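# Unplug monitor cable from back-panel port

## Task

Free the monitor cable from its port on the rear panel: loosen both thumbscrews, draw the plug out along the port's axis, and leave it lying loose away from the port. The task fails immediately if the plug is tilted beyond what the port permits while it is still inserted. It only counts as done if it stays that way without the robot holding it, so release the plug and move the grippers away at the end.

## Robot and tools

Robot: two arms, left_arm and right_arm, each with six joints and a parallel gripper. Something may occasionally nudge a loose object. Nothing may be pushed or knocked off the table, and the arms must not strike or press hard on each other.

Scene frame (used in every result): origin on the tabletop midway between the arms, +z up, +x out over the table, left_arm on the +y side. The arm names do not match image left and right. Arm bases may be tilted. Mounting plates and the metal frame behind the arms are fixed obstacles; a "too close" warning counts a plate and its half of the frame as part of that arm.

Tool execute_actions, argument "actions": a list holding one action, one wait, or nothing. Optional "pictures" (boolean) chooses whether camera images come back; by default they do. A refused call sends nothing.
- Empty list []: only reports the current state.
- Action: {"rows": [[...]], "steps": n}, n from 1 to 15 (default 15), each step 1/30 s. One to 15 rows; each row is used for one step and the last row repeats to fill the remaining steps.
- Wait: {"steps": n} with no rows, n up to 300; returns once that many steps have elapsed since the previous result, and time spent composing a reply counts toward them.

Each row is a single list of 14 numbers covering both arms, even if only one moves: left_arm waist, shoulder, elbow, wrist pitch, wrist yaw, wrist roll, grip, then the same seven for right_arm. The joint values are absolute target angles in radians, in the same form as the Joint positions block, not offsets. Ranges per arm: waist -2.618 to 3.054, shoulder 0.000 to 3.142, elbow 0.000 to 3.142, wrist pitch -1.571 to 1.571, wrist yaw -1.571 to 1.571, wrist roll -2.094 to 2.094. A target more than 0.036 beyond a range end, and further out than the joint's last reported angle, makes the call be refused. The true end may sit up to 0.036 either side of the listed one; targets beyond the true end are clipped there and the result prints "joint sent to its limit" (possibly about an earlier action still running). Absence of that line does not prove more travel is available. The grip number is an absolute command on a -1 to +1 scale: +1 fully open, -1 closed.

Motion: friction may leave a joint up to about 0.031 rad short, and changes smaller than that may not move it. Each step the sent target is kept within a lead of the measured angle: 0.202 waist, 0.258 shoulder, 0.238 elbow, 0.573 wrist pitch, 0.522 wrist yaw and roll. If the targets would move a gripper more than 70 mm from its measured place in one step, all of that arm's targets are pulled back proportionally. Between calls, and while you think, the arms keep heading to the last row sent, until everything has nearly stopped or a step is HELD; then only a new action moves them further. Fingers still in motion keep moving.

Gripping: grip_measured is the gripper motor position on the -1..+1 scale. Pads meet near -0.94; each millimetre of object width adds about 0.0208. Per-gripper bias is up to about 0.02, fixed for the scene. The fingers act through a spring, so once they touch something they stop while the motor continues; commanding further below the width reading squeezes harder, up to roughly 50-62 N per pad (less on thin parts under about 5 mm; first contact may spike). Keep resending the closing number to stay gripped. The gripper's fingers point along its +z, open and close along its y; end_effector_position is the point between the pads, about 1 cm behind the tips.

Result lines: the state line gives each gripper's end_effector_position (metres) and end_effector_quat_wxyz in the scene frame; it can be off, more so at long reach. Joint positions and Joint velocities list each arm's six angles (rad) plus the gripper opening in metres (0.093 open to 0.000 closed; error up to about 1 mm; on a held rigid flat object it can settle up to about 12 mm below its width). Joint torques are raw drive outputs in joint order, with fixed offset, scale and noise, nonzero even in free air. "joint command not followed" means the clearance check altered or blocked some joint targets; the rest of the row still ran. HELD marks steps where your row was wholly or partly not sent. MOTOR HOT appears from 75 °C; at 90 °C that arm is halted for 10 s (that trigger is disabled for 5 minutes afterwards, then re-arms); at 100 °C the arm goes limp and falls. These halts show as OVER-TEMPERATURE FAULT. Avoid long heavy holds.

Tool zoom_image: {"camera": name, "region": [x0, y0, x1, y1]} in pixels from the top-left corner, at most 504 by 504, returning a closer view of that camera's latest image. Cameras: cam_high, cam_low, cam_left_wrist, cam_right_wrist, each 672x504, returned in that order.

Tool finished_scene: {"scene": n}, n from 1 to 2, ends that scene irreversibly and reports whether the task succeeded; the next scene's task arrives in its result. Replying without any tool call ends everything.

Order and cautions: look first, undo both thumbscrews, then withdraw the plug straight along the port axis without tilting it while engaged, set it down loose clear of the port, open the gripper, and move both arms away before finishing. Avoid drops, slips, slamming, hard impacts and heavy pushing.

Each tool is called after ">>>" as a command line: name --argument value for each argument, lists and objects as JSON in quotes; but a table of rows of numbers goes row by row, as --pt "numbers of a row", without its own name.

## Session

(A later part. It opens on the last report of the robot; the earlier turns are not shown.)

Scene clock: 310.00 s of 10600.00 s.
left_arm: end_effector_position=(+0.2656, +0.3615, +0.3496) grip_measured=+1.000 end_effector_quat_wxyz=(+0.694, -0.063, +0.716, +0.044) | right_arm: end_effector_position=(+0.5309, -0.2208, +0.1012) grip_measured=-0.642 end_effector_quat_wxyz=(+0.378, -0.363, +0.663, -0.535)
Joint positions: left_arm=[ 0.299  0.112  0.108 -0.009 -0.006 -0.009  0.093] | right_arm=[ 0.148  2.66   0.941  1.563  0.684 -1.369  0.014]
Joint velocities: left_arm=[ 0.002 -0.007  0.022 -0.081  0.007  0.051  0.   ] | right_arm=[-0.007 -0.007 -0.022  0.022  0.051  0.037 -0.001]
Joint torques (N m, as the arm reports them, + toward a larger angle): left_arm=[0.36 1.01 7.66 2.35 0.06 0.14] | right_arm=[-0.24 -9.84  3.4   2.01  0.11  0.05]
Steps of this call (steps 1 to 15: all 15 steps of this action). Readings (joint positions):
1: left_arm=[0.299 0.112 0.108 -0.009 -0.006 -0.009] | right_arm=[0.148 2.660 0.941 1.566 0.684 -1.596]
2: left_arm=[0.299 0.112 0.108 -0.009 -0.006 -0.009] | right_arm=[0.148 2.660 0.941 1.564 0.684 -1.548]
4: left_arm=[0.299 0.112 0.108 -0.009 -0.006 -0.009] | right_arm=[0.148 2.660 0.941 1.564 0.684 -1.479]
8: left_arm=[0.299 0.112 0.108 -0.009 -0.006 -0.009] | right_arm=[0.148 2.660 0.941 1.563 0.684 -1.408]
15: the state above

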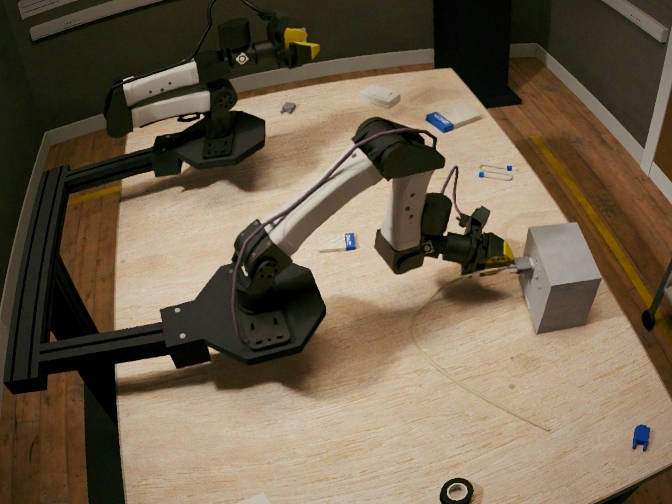

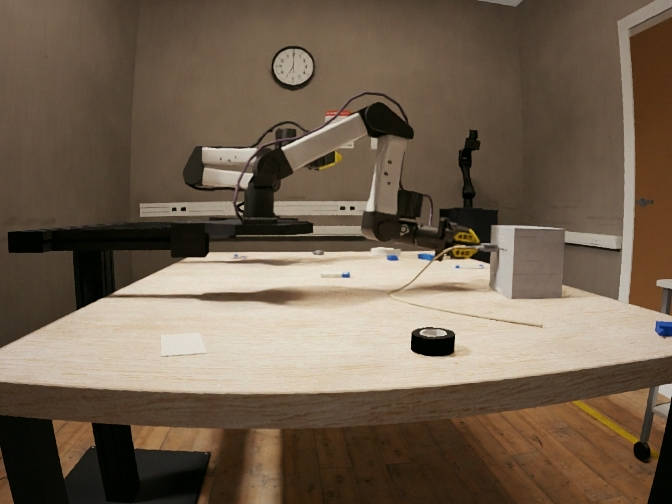

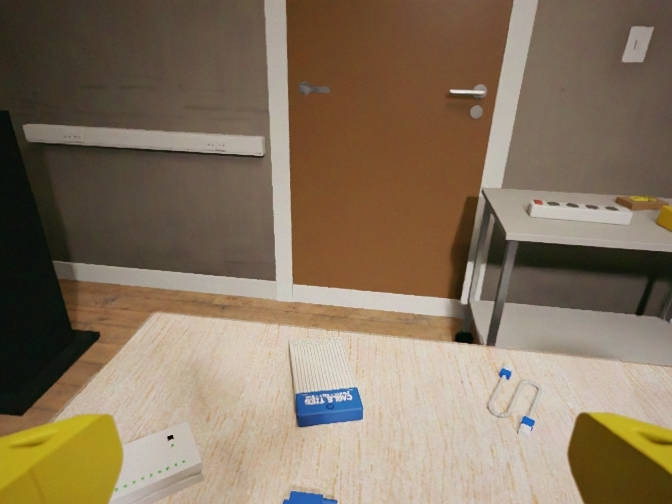

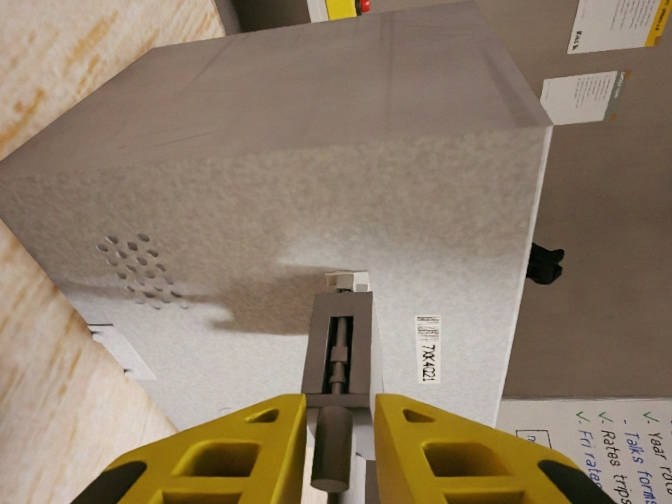

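>>> execute_actions --actions '[{"rows":[[0.3,0.1,0.1,0,0,0,1,0.146,2.664,0.94,1.56,0.68,-0.55,-0.64]]}]' --pictures false

>>> execute_actions --actions '[{"rows":[[0.3,0.1,0.1,0,0,0,1,0.146,2.664,0.94,1.56,0.68,-1.72,-0.88]]}]' --pictures false

>>> execute_actions --actions '[{"rows":[[0.3,0.1,0.1,0,0,0,1,0.146,2.664,0.94,1.56,0.68,-0.55,-0.64]]}]' --pictures false

>>> execute_actions --actions '[{"rows":[[0.3,0.1,0.1,0,0,0,1,0.146,2.664,0.94,1.56,0.68,-1.72,-0.88]]}]' --pictures false

>>> execute_actions --actions '[{"rows":[[0.3,0.1,0.1,0,0,0,1,0.146,2.664,0.94,1.56,0.68,-0.55,-0.64]]}]' --pictures false

>>> execute_actions --actions '[{"rows":[[0.3,0.1,0.1,0,0,0,1,0.146,2.664,0.94,1.56,0.68,-1.72,-0.88]]}]' --pictures false

>>> execute_actions --actions '[{"rows":[[0.3,0.1,0.1,0,0,0,1,0.146,2.664,0.94,1.56,0.68,-0.55,-0.64]]}]' --pictures false

>>> execute_actions --actions '[{"rows":[[0.3,0.1,0.1,0,0,0,1,0.146,2.664,0.94,1.56,0.68,-1.72,-0.88]]}]' --pictures false

>>> execute_actions --actions '[{"rows":[[0.3,0.1,0.1,0,0,0,1,0.146,2.664,0.94,1.56,0.68,-1.35,-0.64]]}]'

>>> zoom_image --camera "cam_right_wrist" --region '[230,250,450,500]'

Scene clock: 321.53 s of 10600.00 s.
left_arm: end_effector_position=(+0.2656, +0.3615, +0.3496) grip_measured=+1.000 end_effector_quat_wxyz=(+0.694, -0.063, +0.716, +0.044) | right_arm: end_effector_position=(+0.5308, -0.2208, +0.1004) grip_measured=-0.642 end_effector_quat_wxyz=(+0.551, -0.086, +0.752, -0.352)
Joint positions: left_arm=[ 0.299  0.112  0.108 -0.009 -0.006 -0.009  0.093] | right_arm=[ 0.148  2.66   0.941  1.559  0.684 -0.593  0.014]
Joint velocities: left_arm=[-0.007  0.002  0.012 -0.11  -0.022 -0.066  0.   ] | right_arm=[ 0.007 -0.012  0.017 -0.066 -0.007  0.183  0.001]
Joint torques (N m, as the arm reports them, + toward a larger angle): left_arm=[0.3  0.97 7.58 2.36 0.07 0.13] | right_arm=[-0.38 -9.8   3.39  1.95  0.09  0.11]
Steps of this call (steps 1 to 15: the robot went on to your last target; steps 16 to 90: nothing new was sent; then 8.03 s passed at rest; steps 91 to 105: all 15 steps of this action). Readings (joint positions):
91: left_arm=[0.299 0.112 0.108 -0.009 -0.006 -0.009] | right_arm=[0.148 2.660 0.941 1.560 0.684 -1.275]
92: left_arm=[0.299 0.112 0.108 -0.009 -0.006 -0.009] | right_arm=[0.148 2.660 0.941 1.559 0.684 -1.175]
94: left_arm=[0.299 0.112 0.108 -0.009 -0.006 -0.009] | right_arm=[0.148 2.660 0.941 1.559 0.684 -0.975]
98: left_arm=[0.299 0.112 0.108 -0.009 -0.006 -0.009] | right_arm=[0.148 2.660 0.941 1.559 0.684 -0.728]
105: the state above

Scene clock: 322.03 s of 10600.00 s.
left_arm: end_effector_position=(+0.2656, +0.3615, +0.3496) grip_measured=+1.000 end_effector_quat_wxyz=(+0.694, -0.063, +0.716, +0.044) | right_arm: end_effector_position=(+0.5311, -0.2210, +0.1024) grip_measured=-0.871 end_effector_quat_wxyz=(+0.306, -0.445, +0.609, -0.581)
Joint positions: left_arm=[ 0.299  0.112  0.108 -0.009 -0.006 -0.009  0.093] | right_arm=[ 0.148  2.66   0.941  1.569  0.685 -1.635  0.003]
Joint velocities: left_arm=[-0.007  0.007 -0.002 -0.007 -0.066 -0.125  0.   ] | right_arm=[ 0.017 -0.002 -0.002 -0.11  -0.037 -0.52  -0.001]
Joint torques (N m, as the arm reports them, + toward a larger angle): left_arm=[0.3  0.97 7.69 2.39 0.07 0.12] | right_arm=[-0.32 -9.62  3.63  2.01  0.17 -0.18]
Steps of this call (steps 1 to 15: all 15 steps of this action). Readings (joint positions):
1: left_arm=[0.299 0.112 0.108 -0.009 -0.006 -0.009] | right_arm=[0.148 2.660 0.941 1.560 0.685 -0.676]
2: left_arm=[0.299 0.112 0.108 -0.009 -0.006 -0.009] | right_arm=[0.148 2.660 0.941 1.559 0.682 -0.778]
4: left_arm=[0.299 0.112 0.108 -0.009 -0.006 -0.009] | right_arm=[0.148 2.660 0.941 1.558 0.682 -0.979]
8: left_arm=[0.299 0.112 0.108 -0.009 -0.006 -0.009] | right_arm=[0.148 2.660 0.941 1.568 0.684 -1.365]
15: the state above

Scene clock: 322.53 s of 10600.00 s.
left_arm: end_effector_position=(+0.2656, +0.3615, +0.3496) grip_measured=+1.000 end_effector_quat_wxyz=(+0.694, -0.063, +0.716, +0.044) | right_arm: end_effector_position=(+0.5309, -0.2210, +0.1010) grip_measured=-0.642 end_effector_quat_wxyz=(+0.546, -0.097, +0.750, -0.361)
Joint positions: left_arm=[ 0.299  0.112  0.108 -0.009 -0.006 -0.009  0.093] | right_arm=[ 0.148  2.66   0.941  1.562  0.684 -0.624  0.014]
Joint velocities: left_arm=[ 0.002 -0.002  0.002 -0.051 -0.007 -0.022  0.   ] | right_arm=[-0.007  0.007  0.007  0.051  0.022  0.447 -0.   ]
Joint torques (N m, as the arm reports them, + toward a larger angle): left_arm=[0.23 0.99 7.64 2.33 0.06 0.1 ] | right_arm=[-0.14 -9.74  3.51  2.01  0.1   0.06]
Steps of this call (steps 1 to 15: all 15 steps of this action). Readings (joint positions):
1: left_arm=[0.299 0.112 0.108 -0.009 -0.006 -0.009] | right_arm=[0.148 2.660 0.941 1.566 0.685 -1.553]
2: left_arm=[0.299 0.112 0.108 -0.009 -0.006 -0.009] | right_arm=[0.148 2.660 0.941 1.564 0.684 -1.453]
4: left_arm=[0.299 0.112 0.108 -0.009 -0.006 -0.009] | right_arm=[0.148 2.660 0.941 1.563 0.684 -1.253]
8: left_arm=[0.299 0.112 0.108 -0.009 -0.006 -0.009] | right_arm=[0.148 2.660 0.941 1.562 0.684 -0.877]
15: the state above

Scene clock: 323.03 s of 10600.00 s.
left_arm: end_effector_position=(+0.2656, +0.3615, +0.3496) grip_measured=+1.000 end_effector_quat_wxyz=(+0.694, -0.063, +0.716, +0.044) | right_arm: end_effector_position=(+0.5312, -0.2205, +0.1025) grip_measured=-0.871 end_effector_quat_wxyz=(+0.305, -0.447, +0.607, -0.581)
Joint positions: left_arm=[ 0.299  0.112  0.108 -0.009 -0.006 -0.009  0.093] | right_arm=[ 0.148  2.66   0.941  1.569  0.683 -1.64   0.003]
Joint velocities: left_arm=[ 0.002  0.002 -0.007 -0.081 -0.007  0.007  0.   ] | right_arm=[ 0.002  0.002  0.002  0.066  0.022 -0.388 -0.   ]
Joint torques (N m, as the arm reports them, + toward a larger angle): left_arm=[0.26 1.05 7.66 2.33 0.08 0.12] | right_arm=[-0.11 -9.68  3.28  1.98  0.15 -0.24]
Steps of this call (steps 1 to 15: all 15 steps of this action). Readings (joint positions):
1: left_arm=[0.299 0.112 0.108 -0.009 -0.006 -0.009] | right_arm=[0.148 2.660 0.941 1.563 0.685 -0.706]
2: left_arm=[0.299 0.112 0.108 -0.009 -0.006 -0.009] | right_arm=[0.148 2.660 0.941 1.562 0.682 -0.807]
4: left_arm=[0.299 0.112 0.108 -0.009 -0.006 -0.009] | right_arm=[0.148 2.660 0.941 1.561 0.682 -1.008]
8: left_arm=[0.299 0.112 0.108 -0.009 -0.006 -0.009] | right_arm=[0.148 2.660 0.941 1.569 0.682 -1.388]
15: the state above

Scene clock: 323.53 s of 10600.00 s.
left_arm: end_effector_position=(+0.2656, +0.3615, +0.3496) grip_measured=+1.000 end_effector_quat_wxyz=(+0.694, -0.063, +0.716, +0.044) | right_arm: end_effector_position=(+0.5310, -0.2206, +0.1011) grip_measured=-0.642 end_effector_quat_wxyz=(+0.547, -0.098, +0.750, -0.360)
Joint positions: left_arm=[ 0.299  0.112  0.108 -0.009 -0.006 -0.009  0.093] | right_arm=[ 0.148  2.66   0.941  1.563  0.683 -0.625  0.014]
Joint velocities: left_arm=[-0.007 -0.007 -0.002  0.022 -0.007 -0.007  0.   ] | right_arm=[ 0.017 -0.007 -0.012  0.037  0.037  0.403 -0.001]
Joint torques (N m, as the arm reports them, + toward a larger angle): left_arm=[0.27 1.09 7.63 2.38 0.06 0.12] | right_arm=[-0.17 -9.53  3.56  1.96  0.13  0.06]
Steps of this call (steps 1 to 15: all 15 steps of this action). Readings (joint positions):
1: left_arm=[0.299 0.112 0.108 -0.009 -0.006 -0.009] | right_arm=[0.148 2.660 0.941 1.567 0.683 -1.558]
2: left_arm=[0.299 0.112 0.108 -0.009 -0.006 -0.009] | right_arm=[0.148 2.660 0.941 1.564 0.683 -1.457]
4: left_arm=[0.299 0.112 0.108 -0.009 -0.006 -0.009] | right_arm=[0.148 2.660 0.941 1.563 0.683 -1.258]
8: left_arm=[0.299 0.112 0.108 -0.009 -0.006 -0.009] | right_arm=[0.148 2.660 0.941 1.563 0.683 -0.880]
15: the state above

Scene clock: 324.03 s of 10600.00 s.
left_arm: end_effector_position=(+0.2656, +0.3615, +0.3496) grip_measured=+1.000 end_effector_quat_wxyz=(+0.694, -0.063, +0.716, +0.044) | right_arm: end_effector_position=(+0.5313, -0.2204, +0.1025) grip_measured=-0.871 end_effector_quat_wxyz=(+0.305, -0.448, +0.607, -0.581)
Joint positions: left_arm=[ 0.299  0.112  0.108 -0.009 -0.006 -0.009  0.093] | right_arm=[ 0.148  2.66   0.941  1.57   0.682 -1.64   0.003]
Joint velocities: left_arm=[-0.002 -0.012 -0.002  0.037  0.051 -0.007  0.   ] | right_arm=[-0.007  0.007  0.007 -0.022 -0.022 -0.418 -0.   ]
Joint torques (N m, as the arm reports them, + toward a larger angle): left_arm=[0.36 1.   7.52 2.32 0.05 0.14] | right_arm=[-0.32 -9.67  3.54  1.89  0.18 -0.18]
Steps of this call (steps 1 to 15: all 15 steps of this action). Readings (joint positions):
1: left_arm=[0.299 0.112 0.108 -0.009 -0.006 -0.009] | right_arm=[0.148 2.660 0.941 1.564 0.683 -0.707]
2: left_arm=[0.299 0.112 0.108 -0.009 -0.006 -0.009] | right_arm=[0.148 2.660 0.941 1.562 0.681 -0.808]
4: left_arm=[0.299 0.112 0.108 -0.009 -0.006 -0.009] | right_arm=[0.148 2.660 0.941 1.561 0.681 -1.009]
8: left_arm=[0.299 0.112 0.108 -0.009 -0.006 -0.009] | right_arm=[0.148 2.660 0.941 1.569 0.682 -1.389]
15: the state above

Scene clock: 324.53 s of 10600.00 s.
left_arm: end_effector_position=(+0.2656, +0.3615, +0.3496) grip_measured=+1.000 end_effector_quat_wxyz=(+0.694, -0.063, +0.716, +0.044) | right_arm: end_effector_position=(+0.5311, -0.2204, +0.1011) grip_measured=-0.642 end_effector_quat_wxyz=(+0.547, -0.098, +0.750, -0.360)
Joint positions: left_arm=[ 0.299  0.112  0.108 -0.009 -0.006 -0.009  0.093] | right_arm=[ 0.148  2.66   0.941  1.563  0.682 -0.625  0.014]
Joint velocities: left_arm=[-0.017 -0.012  0.007 -0.037 -0.081  0.007  0.   ] | right_arm=[ 0.002 -0.017 -0.017  0.051  0.051  0.476 -0.   ]
Joint torques (N m, as the arm reports them, + toward a larger angle): left_arm=[0.25 1.05 7.7  2.34 0.04 0.12] | right_arm=[-0.39 -9.59  3.4   1.92  0.1   0.04]
Steps of this call (steps 1 to 15: all 15 steps of this action). Readings (joint positions):
1: left_arm=[0.299 0.112 0.108 -0.009 -0.006 -0.009] | right_arm=[0.148 2.660 0.941 1.568 0.682 -1.558]
2: left_arm=[0.299 0.112 0.108 -0.009 -0.006 -0.009] | right_arm=[0.148 2.660 0.941 1.565 0.682 -1.458]
4: left_arm=[0.299 0.112 0.108 -0.009 -0.006 -0.009] | right_arm=[0.148 2.660 0.941 1.563 0.682 -1.259]
8: left_arm=[0.299 0.112 0.108 -0.009 -0.006 -0.009] | right_arm=[0.148 2.660 0.941 1.563 0.682 -0.881]
15: the state above

Scene clock: 325.03 s of 10600.00 s.
left_arm: end_effector_position=(+0.2656, +0.3615, +0.3496) grip_measured=+1.000 end_effector_quat_wxyz=(+0.694, -0.063, +0.716, +0.044) | right_arm: end_effector_position=(+0.5313, -0.2204, +0.1025) grip_measured=-0.871 end_effector_quat_wxyz=(+0.305, -0.448, +0.607, -0.581)
Joint positions: left_arm=[ 0.299  0.112  0.108 -0.009 -0.006 -0.009  0.093] | right_arm=[ 0.148  2.66   0.941  1.57   0.682 -1.64   0.003]
Joint velocities: left_arm=[ 0.012  0.002 -0.002 -0.037 -0.051  0.007  0.   ] | right_arm=[-0.002 -0.012 -0.007 -0.022 -0.037 -0.432 -0.001]
Joint torques (N m, as the arm reports them, + toward a larger angle): left_arm=[0.39 0.98 7.58 2.33 0.08 0.14] | right_arm=[-0.57 -9.77  3.57  1.99  0.13 -0.18]
Steps of this call (steps 1 to 15: all 15 steps of this action). Readings (joint positions):
1: left_arm=[0.299 0.112 0.108 -0.009 -0.006 -0.009] | right_arm=[0.148 2.660 0.941 1.564 0.683 -0.707]
2: left_arm=[0.299 0.112 0.108 -0.009 -0.006 -0.009] | right_arm=[0.148 2.660 0.941 1.562 0.680 -0.808]
4: left_arm=[0.299 0.112 0.108 -0.009 -0.006 -0.009] | right_arm=[0.148 2.660 0.941 1.561 0.680 -1.009]
8: left_arm=[0.299 0.112 0.108 -0.009 -0.006 -0.009] | right_arm=[0.148 2.660 0.941 1.569 0.681 -1.389]
15: the state above

Scene clock: 325.53 s of 10600.00 s.
left_arm: end_effector_position=(+0.2656, +0.3615, +0.3496) grip_measured=+1.000 end_effector_quat_wxyz=(+0.694, -0.063, +0.716, +0.044) | right_arm: end_effector_position=(+0.5311, -0.2204, +0.1011) grip_measured=-0.642 end_effector_quat_wxyz=(+0.379, -0.364, +0.663, -0.534)
Joint positions: left_arm=[ 0.299  0.112  0.108 -0.009 -0.006 -0.009  0.093] | right_arm=[ 0.148  2.66   0.941  1.563  0.682 -1.369  0.014]
Joint velocities: left_arm=[-0.012 -0.002  0.007 -0.037 -0.022 -0.051  0.   ] | right_arm=[-0.002 -0.022  0.022  0.007  0.007  0.051 -0.001]
Joint torques (N m, as the arm reports them, + toward a larger angle): left_arm=[0.17 0.97 7.47 2.36 0.05 0.12] | right_arm=[-0.23 -9.92  3.49  2.01  0.17  0.02]
Steps of this call (steps 1 to 15: all 15 steps of this action). Readings (joint positions):
1: left_arm=[0.299 0.112 0.108 -0.009 -0.006 -0.009] | right_arm=[0.148 2.660 0.941 1.569 0.682 -1.596]
2: left_arm=[0.299 0.112 0.108 -0.009 -0.006 -0.009] | right_arm=[0.148 2.660 0.941 1.566 0.682 -1.548]
4: left_arm=[0.299 0.112 0.108 -0.009 -0.006 -0.009] | right_arm=[0.148 2.660 0.941 1.564 0.682 -1.479]
8: left_arm=[0.299 0.112 0.108 -0.009 -0.006 -0.009] | right_arm=[0.148 2.660 0.941 1.564 0.682 -1.408]
15: the state above

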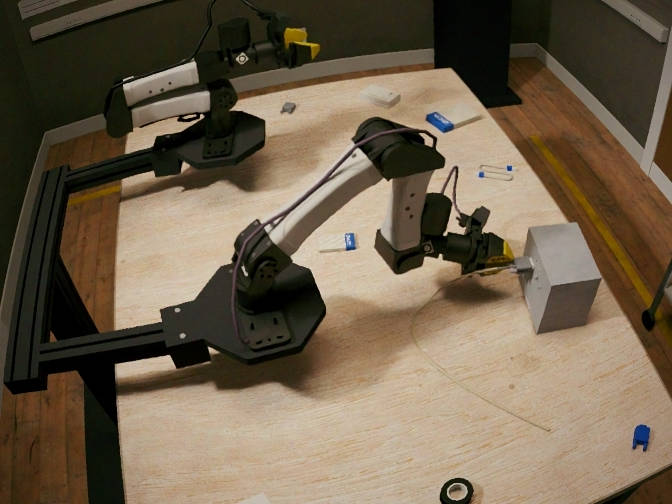

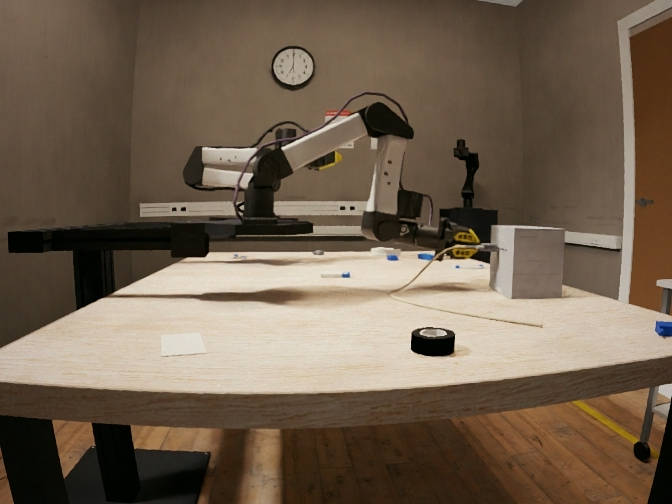

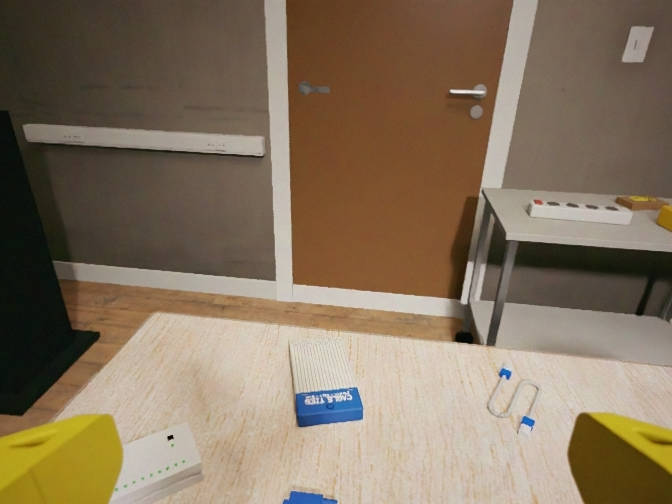

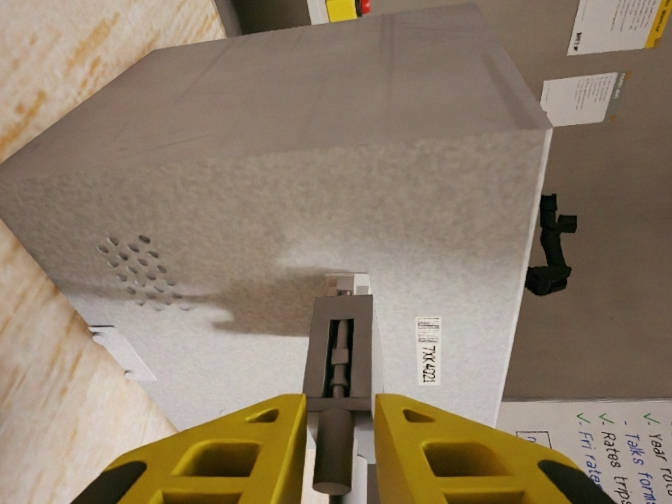

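Region (230, 250, 450, 500) of cam_right_wrist's 672x504 image, scaled by 2.016, with more detail than that image has; it fills the left 444 columns of this view, and the rest is white.

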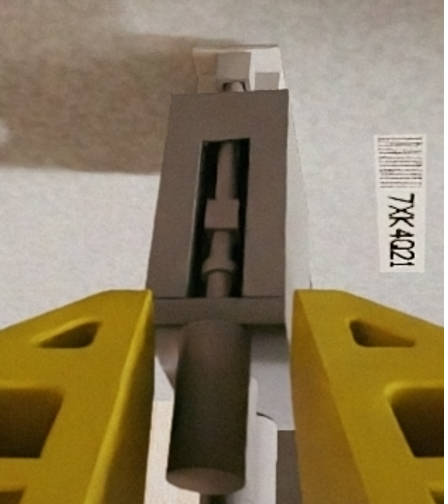

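>>> execute_actions --actions '[{"rows":[[0.3,0.1,0.1,0,0,0,1,0.146,2.664,0.94,1.56,0.68,-0.55,-0.64]]}]' --pictures false

>>> execute_actions --actions '[{"rows":[[0.3,0.1,0.1,0,0,0,1,0.146,2.664,0.94,1.56,0.68,-1.72,-0.88]]}]' --pictures false

>>> execute_actions --actions '[{"rows":[[0.3,0.1,0.1,0,0,0,1,0.146,2.664,0.94,1.56,0.68,-0.55,-0.64]]}]' --pictures false

>>> execute_actions --actions '[{"rows":[[0.3,0.1,0.1,0,0,0,1,0.146,2.664,0.94,1.56,0.68,-1.72,-0.88]]}]' --pictures false

>>> execute_actions --actions '[{"rows":[[0.3,0.1,0.1,0,0,0,1,0.146,2.664,0.94,1.56,0.68,-0.55,-0.64]]}]' --pictures false

>>> execute_actions --actions '[{"rows":[[0.3,0.1,0.1,0,0,0,1,0.146,2.664,0.94,1.56,0.68,-1.72,-0.88]]}]' --pictures false

>>> execute_actions --actions '[{"rows":[[0.3,0.1,0.1,0,0,0,1,0.146,2.664,0.94,1.56,0.68,-1.35,-0.64]]}]'

>>> zoom_image --camera "cam_right_wrist" --region '[230,250,450,500]'

Scene clock: 332.80 s of 10600.00 s.
left_arm: end_effector_position=(+0.2656, +0.3615, +0.3496) grip_measured=+1.000 end_effector_quat_wxyz=(+0.694, -0.063, +0.716, +0.044) | right_arm: end_effector_position=(+0.5310, -0.2204, +0.1004) grip_measured=-0.642 end_effector_quat_wxyz=(+0.551, -0.087, +0.752, -0.351)
Joint positions: left_arm=[ 0.299  0.112  0.108 -0.009 -0.006 -0.009  0.093] | right_arm=[ 0.148  2.66   0.941  1.559  0.682 -0.594  0.014]
Joint velocities: left_arm=[-0.002  0.002  0.007  0.037  0.022  0.051  0.   ] | right_arm=[-0.002  0.002 -0.012 -0.037 -0.051  0.212 -0.   ]
Joint torques (N m, as the arm reports them, + toward a larger angle): left_arm=[0.22 1.1  7.6  2.33 0.04 0.14] | right_arm=[-0.43 -9.55  3.69  2.06  0.16  0.08]
Steps of this call (steps 1 to 15: the robot went on to your last target; steps 16 to 90: nothing new was sent; then 3.77 s passed at rest; steps 91 to 105: all 15 steps of this action). Readings (joint positions):
91: left_arm=[0.299 0.112 0.108 -0.009 -0.006 -0.009] | right_arm=[0.148 2.660 0.941 1.560 0.682 -1.275]
92: left_arm=[0.299 0.112 0.108 -0.009 -0.006 -0.009] | right_arm=[0.148 2.660 0.941 1.559 0.682 -1.175]
94: left_arm=[0.299 0.112 0.108 -0.009 -0.006 -0.009] | right_arm=[0.148 2.660 0.941 1.559 0.682 -0.976]
98: left_arm=[0.299 0.112 0.108 -0.009 -0.006 -0.009] | right_arm=[0.148 2.660 0.941 1.559 0.682 -0.728]
105: the state above

Scene clock: 333.30 s of 10600.00 s.
left_arm: end_effector_position=(+0.2656, +0.3615, +0.3496) grip_measured=+1.000 end_effector_quat_wxyz=(+0.694, -0.063, +0.716, +0.044) | right_arm: end_effector_position=(+0.5312, -0.2206, +0.1025) grip_measured=-0.871 end_effector_quat_wxyz=(+0.306, -0.446, +0.608, -0.581)
Joint positions: left_arm=[ 0.299  0.112  0.108 -0.009 -0.006 -0.009  0.093] | right_arm=[ 0.148  2.66   0.941  1.569  0.683 -1.636  0.003]
Joint velocities: left_arm=[ 0.022 -0.017  0.012 -0.037  0.051 -0.007  0.   ] | right_arm=[-0.007  0.007  0.002 -0.022 -0.081 -0.476  0.   ]
Joint torques (N m, as the arm reports them, + toward a larger angle): left_arm=[0.27 1.07 7.57 2.35 0.04 0.12] | right_arm=[-0.33 -9.93  3.33  1.93  0.13 -0.1 ]
Steps of this call (steps 1 to 15: all 15 steps of this action). Readings (joint positions):
1: left_arm=[0.299 0.112 0.108 -0.009 -0.006 -0.009] | right_arm=[0.148 2.660 0.941 1.560 0.682 -0.677]
2: left_arm=[0.299 0.112 0.108 -0.009 -0.006 -0.009] | right_arm=[0.148 2.660 0.941 1.559 0.680 -0.778]
4: left_arm=[0.299 0.112 0.108 -0.009 -0.006 -0.009] | right_arm=[0.148 2.660 0.941 1.558 0.681 -0.979]
8: left_arm=[0.299 0.112 0.108 -0.009 -0.006 -0.009] | right_arm=[0.148 2.660 0.941 1.568 0.683 -1.366]
15: the state above

Scene clock: 333.80 s of 10600.00 s.
left_arm: end_effector_position=(+0.2656, +0.3615, +0.3496) grip_measured=+1.000 end_effector_quat_wxyz=(+0.694, -0.063, +0.716, +0.044) | right_arm: end_effector_position=(+0.5310, -0.2206, +0.1012) grip_measured=-0.642 end_effector_quat_wxyz=(+0.547, -0.097, +0.750, -0.360)
Joint positions: left_arm=[ 0.299  0.112  0.108 -0.009 -0.006 -0.009  0.093] | right_arm=[ 0.148  2.66   0.941  1.563  0.683 -0.625  0.014]
Joint velocities: left_arm=[-0.007 -0.012  0.007 -0.037 -0.037 -0.037  0.   ] | right_arm=[-0.027 -0.017 -0.012  0.037  0.007  0.491 -0.   ]
Joint torques (N m, as the arm reports them, + toward a larger angle): left_arm=[0.3  1.05 7.65 2.35 0.06 0.14] | right_arm=[-0.17 -9.77  3.77  1.99  0.09  0.06]
Steps of this call (steps 1 to 15: all 15 steps of this action). Readings (joint positions):
1: left_arm=[0.299 0.112 0.108 -0.009 -0.006 -0.009] | right_arm=[0.148 2.660 0.941 1.568 0.683 -1.555]
2: left_arm=[0.299 0.112 0.108 -0.009 -0.006 -0.009] | right_arm=[0.148 2.660 0.941 1.565 0.683 -1.454]
4: left_arm=[0.299 0.112 0.108 -0.009 -0.006 -0.009] | right_arm=[0.148 2.660 0.941 1.564 0.683 -1.255]
8: left_arm=[0.299 0.112 0.108 -0.009 -0.006 -0.009] | right_arm=[0.148 2.660 0.941 1.563 0.683 -0.878]
15: the state above

Scene clock: 334.30 s of 10600.00 s.
left_arm: end_effector_position=(+0.2656, +0.3615, +0.3496) grip_measured=+1.000 end_effector_quat_wxyz=(+0.694, -0.063, +0.716, +0.044) | right_arm: end_effector_position=(+0.5313, -0.2204, +0.1025) grip_measured=-0.871 end_effector_quat_wxyz=(+0.305, -0.448, +0.607, -0.582)
Joint positions: left_arm=[ 0.299  0.112  0.108 -0.009 -0.006 -0.009  0.093] | right_arm=[ 0.148  2.66   0.941  1.57   0.682 -1.641  0.003]
Joint velocities: left_arm=[ 0.002  0.012  0.017 -0.007  0.066 -0.081  0.   ] | right_arm=[-0.017 -0.007  0.002  0.051 -0.066 -0.447  0.   ]
Joint torques (N m, as the arm reports them, + toward a larger angle): left_arm=[0.27 1.07 7.61 2.34 0.05 0.13] | right_arm=[-0.1  -9.72  3.32  1.92  0.15 -0.12]
Steps of this call (steps 1 to 15: all 15 steps of this action). Readings (joint positions):
1: left_arm=[0.299 0.112 0.108 -0.009 -0.006 -0.009] | right_arm=[0.148 2.660 0.941 1.564 0.684 -0.706]
2: left_arm=[0.299 0.112 0.108 -0.009 -0.006 -0.009] | right_arm=[0.148 2.660 0.941 1.562 0.681 -0.807]
4: left_arm=[0.299 0.112 0.108 -0.009 -0.006 -0.009] | right_arm=[0.148 2.660 0.941 1.561 0.681 -1.008]
8: left_arm=[0.299 0.112 0.108 -0.009 -0.006 -0.009] | right_arm=[0.148 2.660 0.941 1.569 0.682 -1.389]
15: the state above

Scene clock: 334.80 s of 10600.00 s.
left_arm: end_effector_position=(+0.2656, +0.3615, +0.3496) grip_measured=+1.000 end_effector_quat_wxyz=(+0.694, -0.063, +0.716, +0.044) | right_arm: end_effector_position=(+0.5311, -0.2204, +0.1011) grip_measured=-0.642 end_effector_quat_wxyz=(+0.547, -0.098, +0.750, -0.360)
Joint positions: left_arm=[ 0.299  0.112  0.108 -0.009 -0.006 -0.009  0.093] | right_arm=[ 0.148  2.66   0.941  1.563  0.682 -0.625  0.014]
Joint velocities: left_arm=[ 0.012 -0.012 -0.002 -0.11   0.051 -0.037  0.   ] | right_arm=[ 0.002  0.012  0.012 -0.051  0.007  0.432 -0.   ]
Joint torques (N m, as the arm reports them, + toward a larger angle): left_arm=[0.3  1.03 7.7  2.36 0.06 0.11] | right_arm=[-0.39 -9.92  3.65  1.93  0.11  0.09]
Steps of this call (steps 1 to 15: all 15 steps of this action). Readings (joint positions):
1: left_arm=[0.299 0.112 0.108 -0.009 -0.006 -0.009] | right_arm=[0.148 2.660 0.941 1.568 0.682 -1.559]
2: left_arm=[0.299 0.112 0.108 -0.009 -0.006 -0.009] | right_arm=[0.148 2.660 0.941 1.565 0.682 -1.458]
4: left_arm=[0.299 0.112 0.108 -0.009 -0.006 -0.009] | right_arm=[0.148 2.660 0.941 1.564 0.682 -1.259]
8: left_arm=[0.299 0.112 0.108 -0.009 -0.006 -0.009] | right_arm=[0.148 2.660 0.941 1.563 0.682 -0.881]
15: the state above

Scene clock: 335.30 s of 10600.00 s.
left_arm: end_effector_position=(+0.2656, +0.3615, +0.3496) grip_measured=+1.000 end_effector_quat_wxyz=(+0.694, -0.063, +0.716, +0.044) | right_arm: end_effector_position=(+0.5313, -0.2204, +0.1025) grip_measured=-0.871 end_effector_quat_wxyz=(+0.305, -0.448, +0.607, -0.582)
Joint positions: left_arm=[ 0.299  0.112  0.108 -0.009 -0.006 -0.009  0.093] | right_arm=[ 0.148  2.66   0.941  1.57   0.682 -1.641  0.003]
Joint velocities: left_arm=[ 0.007 -0.007  0.007  0.007  0.095  0.022  0.   ] | right_arm=[ 0.007  0.002 -0.007  0.037 -0.022 -0.418  0.   ]
Joint torques (N m, as the arm reports them, + toward a larger angle): left_arm=[0.24 0.97 7.67 2.36 0.06 0.15] | right_arm=[-0.28 -9.72  3.1   2.    0.19 -0.12]
Steps of this call (steps 1 to 15: all 15 steps of this action). Readings (joint positions):
1: left_arm=[0.299 0.112 0.108 -0.009 -0.006 -0.009] | right_arm=[0.148 2.660 0.941 1.564 0.683 -0.707]
2: left_arm=[0.299 0.112 0.108 -0.009 -0.006 -0.009] | right_arm=[0.148 2.660 0.941 1.562 0.680 -0.808]
4: left_arm=[0.299 0.112 0.108 -0.009 -0.006 -0.009] | right_arm=[0.148 2.660 0.941 1.561 0.680 -1.009]
8: left_arm=[0.299 0.112 0.108 -0.009 -0.006 -0.009] | right_arm=[0.148 2.660 0.941 1.569 0.682 -1.389]
15: the state above

Scene clock: 335.80 s of 10600.00 s.
left_arm: end_effector_position=(+0.2656, +0.3615, +0.3496) grip_measured=+1.000 end_effector_quat_wxyz=(+0.694, -0.063, +0.716, +0.044) | right_arm: end_effector_position=(+0.5311, -0.2204, +0.1011) grip_measured=-0.642 end_effector_quat_wxyz=(+0.379, -0.364, +0.663, -0.534)
Joint positions: left_arm=[ 0.299  0.112  0.108 -0.009 -0.006 -0.009  0.093] | right_arm=[ 0.148  2.66   0.941  1.563  0.682 -1.369  0.014]
Joint velocities: left_arm=[ 0.002 -0.012 -0.012 -0.037 -0.022  0.007  0.   ] | right_arm=[-0.002 -0.007 -0.002 -0.037 -0.051  0.037 -0.   ]
Joint torques (N m, as the arm reports them, + toward a larger angle): left_arm=[0.27 1.03 7.64 2.34 0.05 0.11] | right_arm=[-0.14 -9.8   3.55  2.07  0.16  0.1 ]
Steps of this call (steps 1 to 15: all 15 steps of this action). Readings (joint positions):
1: left_arm=[0.299 0.112 0.108 -0.009 -0.006 -0.009] | right_arm=[0.148 2.660 0.941 1.569 0.682 -1.597]
2: left_arm=[0.299 0.112 0.108 -0.009 -0.006 -0.009] | right_arm=[0.148 2.660 0.941 1.566 0.682 -1.549]
4: left_arm=[0.299 0.112 0.108 -0.009 -0.006 -0.009] | right_arm=[0.148 2.660 0.941 1.564 0.682 -1.480]
8: left_arm=[0.299 0.112 0.108 -0.009 -0.006 -0.009] | right_arm=[0.148 2.660 0.941 1.563 0.682 -1.408]
15: the state above

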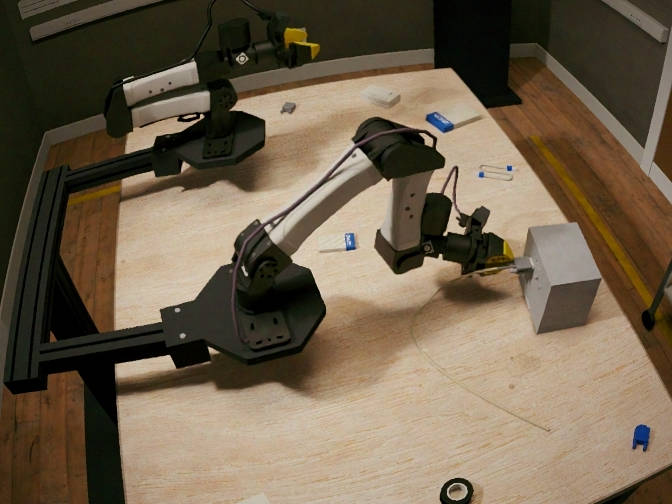

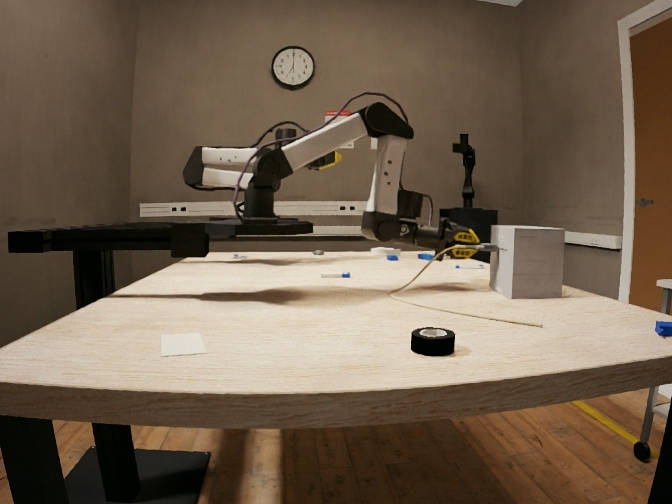

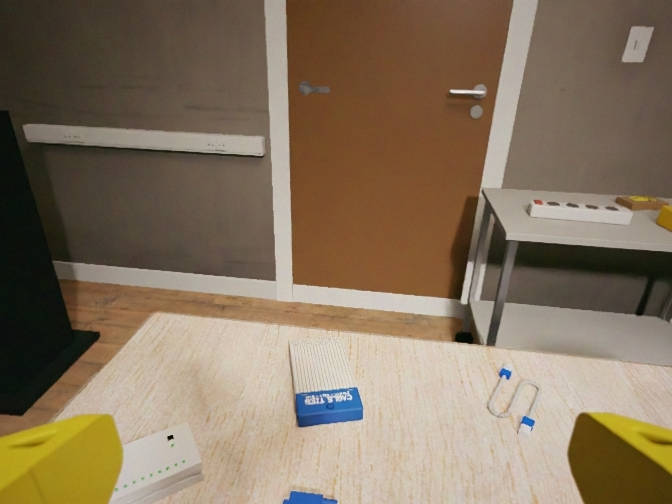

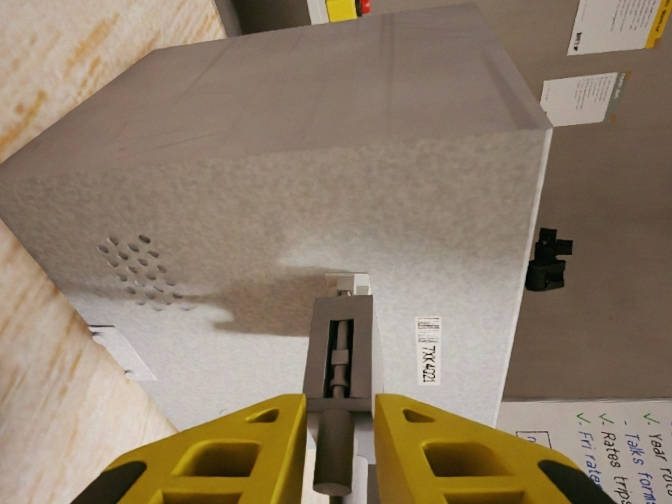

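Region (230, 250, 450, 500) of cam_right_wrist's 672x504 image, scaled by 2.016, with more detail than that image has; it fills the left 444 columns of this view, and the rest is white.

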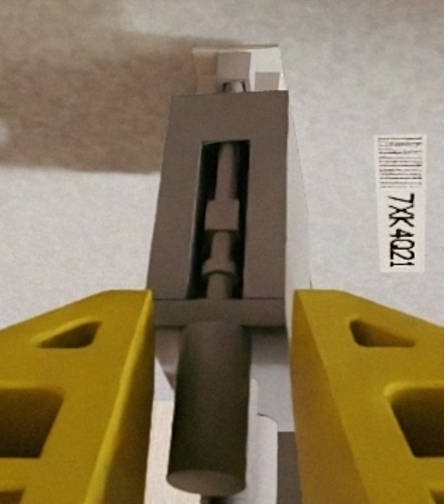

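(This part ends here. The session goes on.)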